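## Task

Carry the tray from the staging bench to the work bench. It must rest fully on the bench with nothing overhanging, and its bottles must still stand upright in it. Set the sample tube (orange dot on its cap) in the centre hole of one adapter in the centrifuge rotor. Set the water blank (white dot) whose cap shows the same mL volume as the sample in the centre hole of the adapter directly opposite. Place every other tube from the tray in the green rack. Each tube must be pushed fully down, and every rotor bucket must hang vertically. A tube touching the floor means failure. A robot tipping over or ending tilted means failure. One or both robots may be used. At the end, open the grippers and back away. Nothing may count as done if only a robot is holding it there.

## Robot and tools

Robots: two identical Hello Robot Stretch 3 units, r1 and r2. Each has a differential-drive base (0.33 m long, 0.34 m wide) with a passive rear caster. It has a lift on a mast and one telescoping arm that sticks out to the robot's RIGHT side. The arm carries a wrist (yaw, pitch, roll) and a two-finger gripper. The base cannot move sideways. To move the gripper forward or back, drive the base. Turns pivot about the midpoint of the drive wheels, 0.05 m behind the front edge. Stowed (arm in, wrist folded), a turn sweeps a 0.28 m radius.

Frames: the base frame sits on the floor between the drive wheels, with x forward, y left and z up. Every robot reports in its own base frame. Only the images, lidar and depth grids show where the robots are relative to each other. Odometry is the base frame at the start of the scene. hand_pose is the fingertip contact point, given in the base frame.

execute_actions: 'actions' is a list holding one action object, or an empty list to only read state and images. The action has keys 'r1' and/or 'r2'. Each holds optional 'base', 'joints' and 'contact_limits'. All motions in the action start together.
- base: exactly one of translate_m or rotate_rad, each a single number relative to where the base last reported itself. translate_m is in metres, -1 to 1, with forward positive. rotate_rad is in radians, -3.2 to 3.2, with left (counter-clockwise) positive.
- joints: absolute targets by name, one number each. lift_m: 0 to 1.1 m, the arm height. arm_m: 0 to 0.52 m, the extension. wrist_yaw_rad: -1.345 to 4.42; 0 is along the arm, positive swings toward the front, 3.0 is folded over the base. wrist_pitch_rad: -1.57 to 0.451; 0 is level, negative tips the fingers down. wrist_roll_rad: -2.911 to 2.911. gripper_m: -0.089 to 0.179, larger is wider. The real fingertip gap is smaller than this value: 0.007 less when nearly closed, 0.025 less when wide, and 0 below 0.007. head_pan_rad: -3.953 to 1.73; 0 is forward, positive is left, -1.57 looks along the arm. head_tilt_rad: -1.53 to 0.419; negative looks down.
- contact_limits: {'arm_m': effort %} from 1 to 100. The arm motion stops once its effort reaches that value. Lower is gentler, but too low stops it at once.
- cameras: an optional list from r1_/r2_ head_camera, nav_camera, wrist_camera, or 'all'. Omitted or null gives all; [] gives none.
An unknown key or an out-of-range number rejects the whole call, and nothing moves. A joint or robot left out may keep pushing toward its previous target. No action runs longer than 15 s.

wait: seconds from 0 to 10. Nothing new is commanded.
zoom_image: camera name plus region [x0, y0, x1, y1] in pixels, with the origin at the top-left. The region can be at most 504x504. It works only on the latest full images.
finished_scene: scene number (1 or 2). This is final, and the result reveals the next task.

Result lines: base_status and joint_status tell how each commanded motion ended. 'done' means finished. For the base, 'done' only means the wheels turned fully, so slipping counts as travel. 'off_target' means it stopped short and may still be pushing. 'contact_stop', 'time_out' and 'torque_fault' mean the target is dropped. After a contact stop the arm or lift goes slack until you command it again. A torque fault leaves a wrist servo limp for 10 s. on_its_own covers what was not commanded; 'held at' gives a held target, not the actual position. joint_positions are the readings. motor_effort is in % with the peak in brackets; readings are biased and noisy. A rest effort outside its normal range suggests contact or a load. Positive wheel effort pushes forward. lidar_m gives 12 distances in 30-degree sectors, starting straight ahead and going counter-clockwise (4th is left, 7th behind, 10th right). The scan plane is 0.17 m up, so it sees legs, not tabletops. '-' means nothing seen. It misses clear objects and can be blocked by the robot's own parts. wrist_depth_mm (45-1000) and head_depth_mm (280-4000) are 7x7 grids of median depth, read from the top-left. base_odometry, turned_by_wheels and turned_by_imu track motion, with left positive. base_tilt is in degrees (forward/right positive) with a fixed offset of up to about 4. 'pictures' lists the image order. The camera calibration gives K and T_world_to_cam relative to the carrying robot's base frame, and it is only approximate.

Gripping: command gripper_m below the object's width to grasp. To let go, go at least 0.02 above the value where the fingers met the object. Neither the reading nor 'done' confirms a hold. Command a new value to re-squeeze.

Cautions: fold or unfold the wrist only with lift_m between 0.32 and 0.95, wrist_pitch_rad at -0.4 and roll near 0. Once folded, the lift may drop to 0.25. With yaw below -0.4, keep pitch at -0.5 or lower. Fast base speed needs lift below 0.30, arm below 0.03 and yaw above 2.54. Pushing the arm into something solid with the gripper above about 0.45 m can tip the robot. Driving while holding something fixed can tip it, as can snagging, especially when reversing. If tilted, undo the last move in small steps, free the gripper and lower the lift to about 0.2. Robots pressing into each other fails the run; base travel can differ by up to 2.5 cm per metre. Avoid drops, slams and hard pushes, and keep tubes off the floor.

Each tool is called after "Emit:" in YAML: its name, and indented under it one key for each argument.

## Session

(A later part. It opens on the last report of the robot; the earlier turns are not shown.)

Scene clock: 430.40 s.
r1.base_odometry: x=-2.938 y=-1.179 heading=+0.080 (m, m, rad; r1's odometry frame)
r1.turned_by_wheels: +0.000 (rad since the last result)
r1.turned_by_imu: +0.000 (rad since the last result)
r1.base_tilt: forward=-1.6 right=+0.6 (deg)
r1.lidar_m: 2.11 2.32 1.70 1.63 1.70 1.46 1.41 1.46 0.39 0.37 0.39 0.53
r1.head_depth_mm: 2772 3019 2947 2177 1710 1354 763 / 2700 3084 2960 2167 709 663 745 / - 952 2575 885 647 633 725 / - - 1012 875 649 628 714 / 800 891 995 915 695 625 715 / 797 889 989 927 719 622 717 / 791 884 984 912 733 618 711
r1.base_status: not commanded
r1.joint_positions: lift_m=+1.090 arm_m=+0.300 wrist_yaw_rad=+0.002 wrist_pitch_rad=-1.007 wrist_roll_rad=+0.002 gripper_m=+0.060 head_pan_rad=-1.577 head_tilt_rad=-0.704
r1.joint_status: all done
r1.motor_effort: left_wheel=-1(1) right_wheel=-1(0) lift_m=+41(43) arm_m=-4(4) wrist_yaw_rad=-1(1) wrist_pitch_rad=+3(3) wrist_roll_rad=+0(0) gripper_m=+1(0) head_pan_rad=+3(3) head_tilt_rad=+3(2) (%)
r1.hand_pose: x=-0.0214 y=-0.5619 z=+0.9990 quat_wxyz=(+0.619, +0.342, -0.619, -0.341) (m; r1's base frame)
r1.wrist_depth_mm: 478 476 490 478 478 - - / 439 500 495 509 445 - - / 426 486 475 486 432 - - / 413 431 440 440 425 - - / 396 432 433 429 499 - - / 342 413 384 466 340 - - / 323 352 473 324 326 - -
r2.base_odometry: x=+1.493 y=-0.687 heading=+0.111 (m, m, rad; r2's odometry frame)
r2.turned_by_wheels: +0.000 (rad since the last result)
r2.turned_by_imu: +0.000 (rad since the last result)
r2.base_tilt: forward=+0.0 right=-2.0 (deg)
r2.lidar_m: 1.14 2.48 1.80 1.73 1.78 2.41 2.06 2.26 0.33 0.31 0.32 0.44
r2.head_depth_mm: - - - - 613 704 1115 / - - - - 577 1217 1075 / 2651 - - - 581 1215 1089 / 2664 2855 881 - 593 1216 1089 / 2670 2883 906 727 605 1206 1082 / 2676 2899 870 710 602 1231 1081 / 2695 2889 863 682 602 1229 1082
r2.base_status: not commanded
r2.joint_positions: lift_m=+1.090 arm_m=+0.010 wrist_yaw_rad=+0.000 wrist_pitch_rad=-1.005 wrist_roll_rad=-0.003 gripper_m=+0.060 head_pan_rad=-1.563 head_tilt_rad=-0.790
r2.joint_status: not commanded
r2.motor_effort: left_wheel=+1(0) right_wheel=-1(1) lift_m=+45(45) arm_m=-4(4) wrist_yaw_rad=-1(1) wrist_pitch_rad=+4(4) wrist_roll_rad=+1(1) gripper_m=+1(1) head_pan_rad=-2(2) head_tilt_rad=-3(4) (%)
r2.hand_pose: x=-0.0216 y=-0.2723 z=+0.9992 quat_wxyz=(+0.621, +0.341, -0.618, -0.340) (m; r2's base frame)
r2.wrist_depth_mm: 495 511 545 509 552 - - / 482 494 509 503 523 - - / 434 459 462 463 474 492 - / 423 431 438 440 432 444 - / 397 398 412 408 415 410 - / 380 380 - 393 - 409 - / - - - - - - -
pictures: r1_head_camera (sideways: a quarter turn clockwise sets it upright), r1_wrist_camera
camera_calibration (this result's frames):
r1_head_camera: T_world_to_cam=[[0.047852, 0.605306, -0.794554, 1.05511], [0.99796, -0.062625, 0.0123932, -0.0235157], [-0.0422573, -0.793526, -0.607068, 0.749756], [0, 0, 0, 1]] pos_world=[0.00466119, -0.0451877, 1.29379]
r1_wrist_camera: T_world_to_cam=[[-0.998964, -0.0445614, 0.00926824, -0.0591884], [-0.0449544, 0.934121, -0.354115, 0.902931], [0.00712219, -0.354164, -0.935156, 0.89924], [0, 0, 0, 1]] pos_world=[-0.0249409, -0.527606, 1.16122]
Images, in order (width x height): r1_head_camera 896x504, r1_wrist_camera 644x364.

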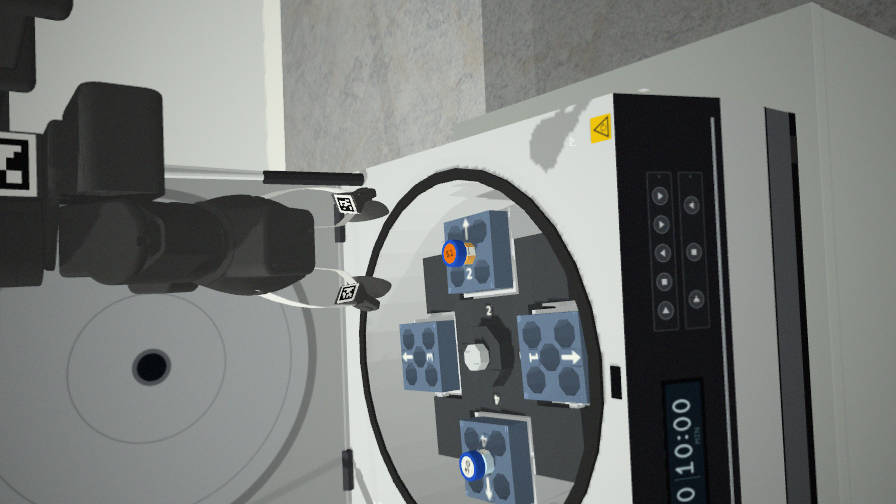

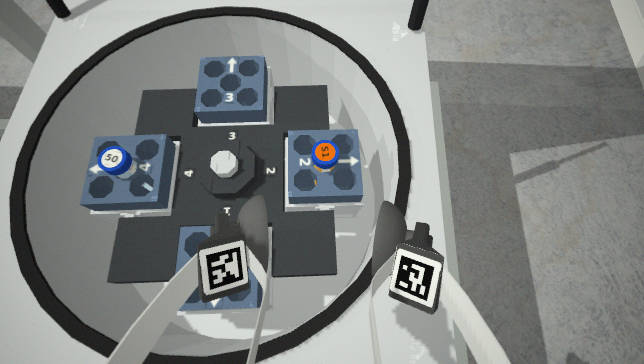

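Both dropped to equal height; seated.

Emit:
execute_actions:
  actions:
    - {"r1":{"joints":{"arm_m":0.01}}}
  cameras: []

Emit:
finished_scene:
  scene: 1

Scene clock: 441.47 s.
r1.base_odometry: x=-2.938 y=-1.179 heading=+0.080 (m, m, rad; r1's odometry frame)
r1.turned_by_wheels: +0.000 (rad since the last result)
r1.turned_by_imu: -0.001 (rad since the last result)
r1.base_tilt: forward=-1.8 right=+0.7 (deg)
r1.lidar_m: 2.11 2.32 1.69 1.63 1.70 1.46 1.41 1.46 0.39 0.37 0.39 0.53
r1.head_depth_mm: - - - - - 1361 763 / - - - - - - 743 / - - - - - - 723 / - 928 - - - 634 716 / 801 892 999 914 730 627 715 / 797 886 986 925 718 622 717 / 793 882 981 913 735 618 711
r1.base_status: not commanded
r1.joint_positions: lift_m=+1.090 arm_m=+0.010 wrist_yaw_rad=+0.002 wrist_pitch_rad=-1.007 wrist_roll_rad=+0.002 gripper_m=+0.060 head_pan_rad=-1.577 head_tilt_rad=-0.704
r1.joint_status: all done
r1.motor_effort: left_wheel=-1(1) right_wheel=-1(1) lift_m=+41(41) arm_m=-4(3) wrist_yaw_rad=-1(2) wrist_pitch_rad=+3(3) wrist_roll_rad=+0(1) gripper_m=+0(1) head_pan_rad=+3(3) head_tilt_rad=+2(3) (%)
r1.hand_pose: x=-0.0214 y=-0.2719 z=+0.9990 quat_wxyz=(+0.619, +0.342, -0.619, -0.341) (m; r1's base frame)
r1.wrist_depth_mm: - 524 531 544 614 - - / 445 440 492 445 450 - - / 414 421 419 415 419 - - / 743 484 478 476 516 - - / - 706 633 635 646 - - / - - - - - - - / - - - - - - -
r2.base_odometry: x=+1.493 y=-0.687 heading=+0.111 (m, m, rad; r2's odometry frame)
r2.turned_by_wheels: +0.000 (rad since the last result)
r2.turned_by_imu: +0.000 (rad since the last result)
r2.base_tilt: forward=-0.1 right=-2.0 (deg)
r2.lidar_m: 1.14 2.49 1.80 1.73 1.78 2.40 2.06 2.25 0.33 0.31 0.32 0.44
r2.head_depth_mm: - - - - 612 704 1117 / - - - - 575 1219 1073 / 2677 - - - 579 1210 1084 / 2663 2899 881 - 592 1209 1084 / 2664 2872 909 725 605 1211 1085 / 2688 2922 871 711 602 1234 1082 / 2689 2879 858 680 602 1228 1081
r2.base_status: not commanded
r2.joint_positions: lift_m=+1.090 arm_m=+0.010 wrist_yaw_rad=+0.000 wrist_pitch_rad=-1.005 wrist_roll_rad=-0.003 gripper_m=+0.060 head_pan_rad=-1.563 head_tilt_rad=-0.790
r2.joint_status: not commanded
r2.motor_effort: left_wheel=+0(0) right_wheel=+0(1) lift_m=+45(45) arm_m=-4(4) wrist_yaw_rad=-1(0) wrist_pitch_rad=+3(4) wrist_roll_rad=+1(2) gripper_m=+1(1) head_pan_rad=-2(2) head_tilt_rad=-4(3) (%)
r2.hand_pose: x=-0.0216 y=-0.2723 z=+0.9992 quat_wxyz=(+0.621, +0.341, -0.618, -0.340) (m; r2's base frame)
r2.wrist_depth_mm: 488 520 546 510 554 - - / 486 483 507 500 512 - - / 449 459 460 476 476 482 - / 425 424 438 438 448 455 - / 397 402 411 410 415 421 - / 377 383 - 391 - 403 - / - - - - - - -
pictures: none
No camera images: the call's "cameras" was empty. Leave "cameras" out to get every camera's image.

The scene is finished: the task was done.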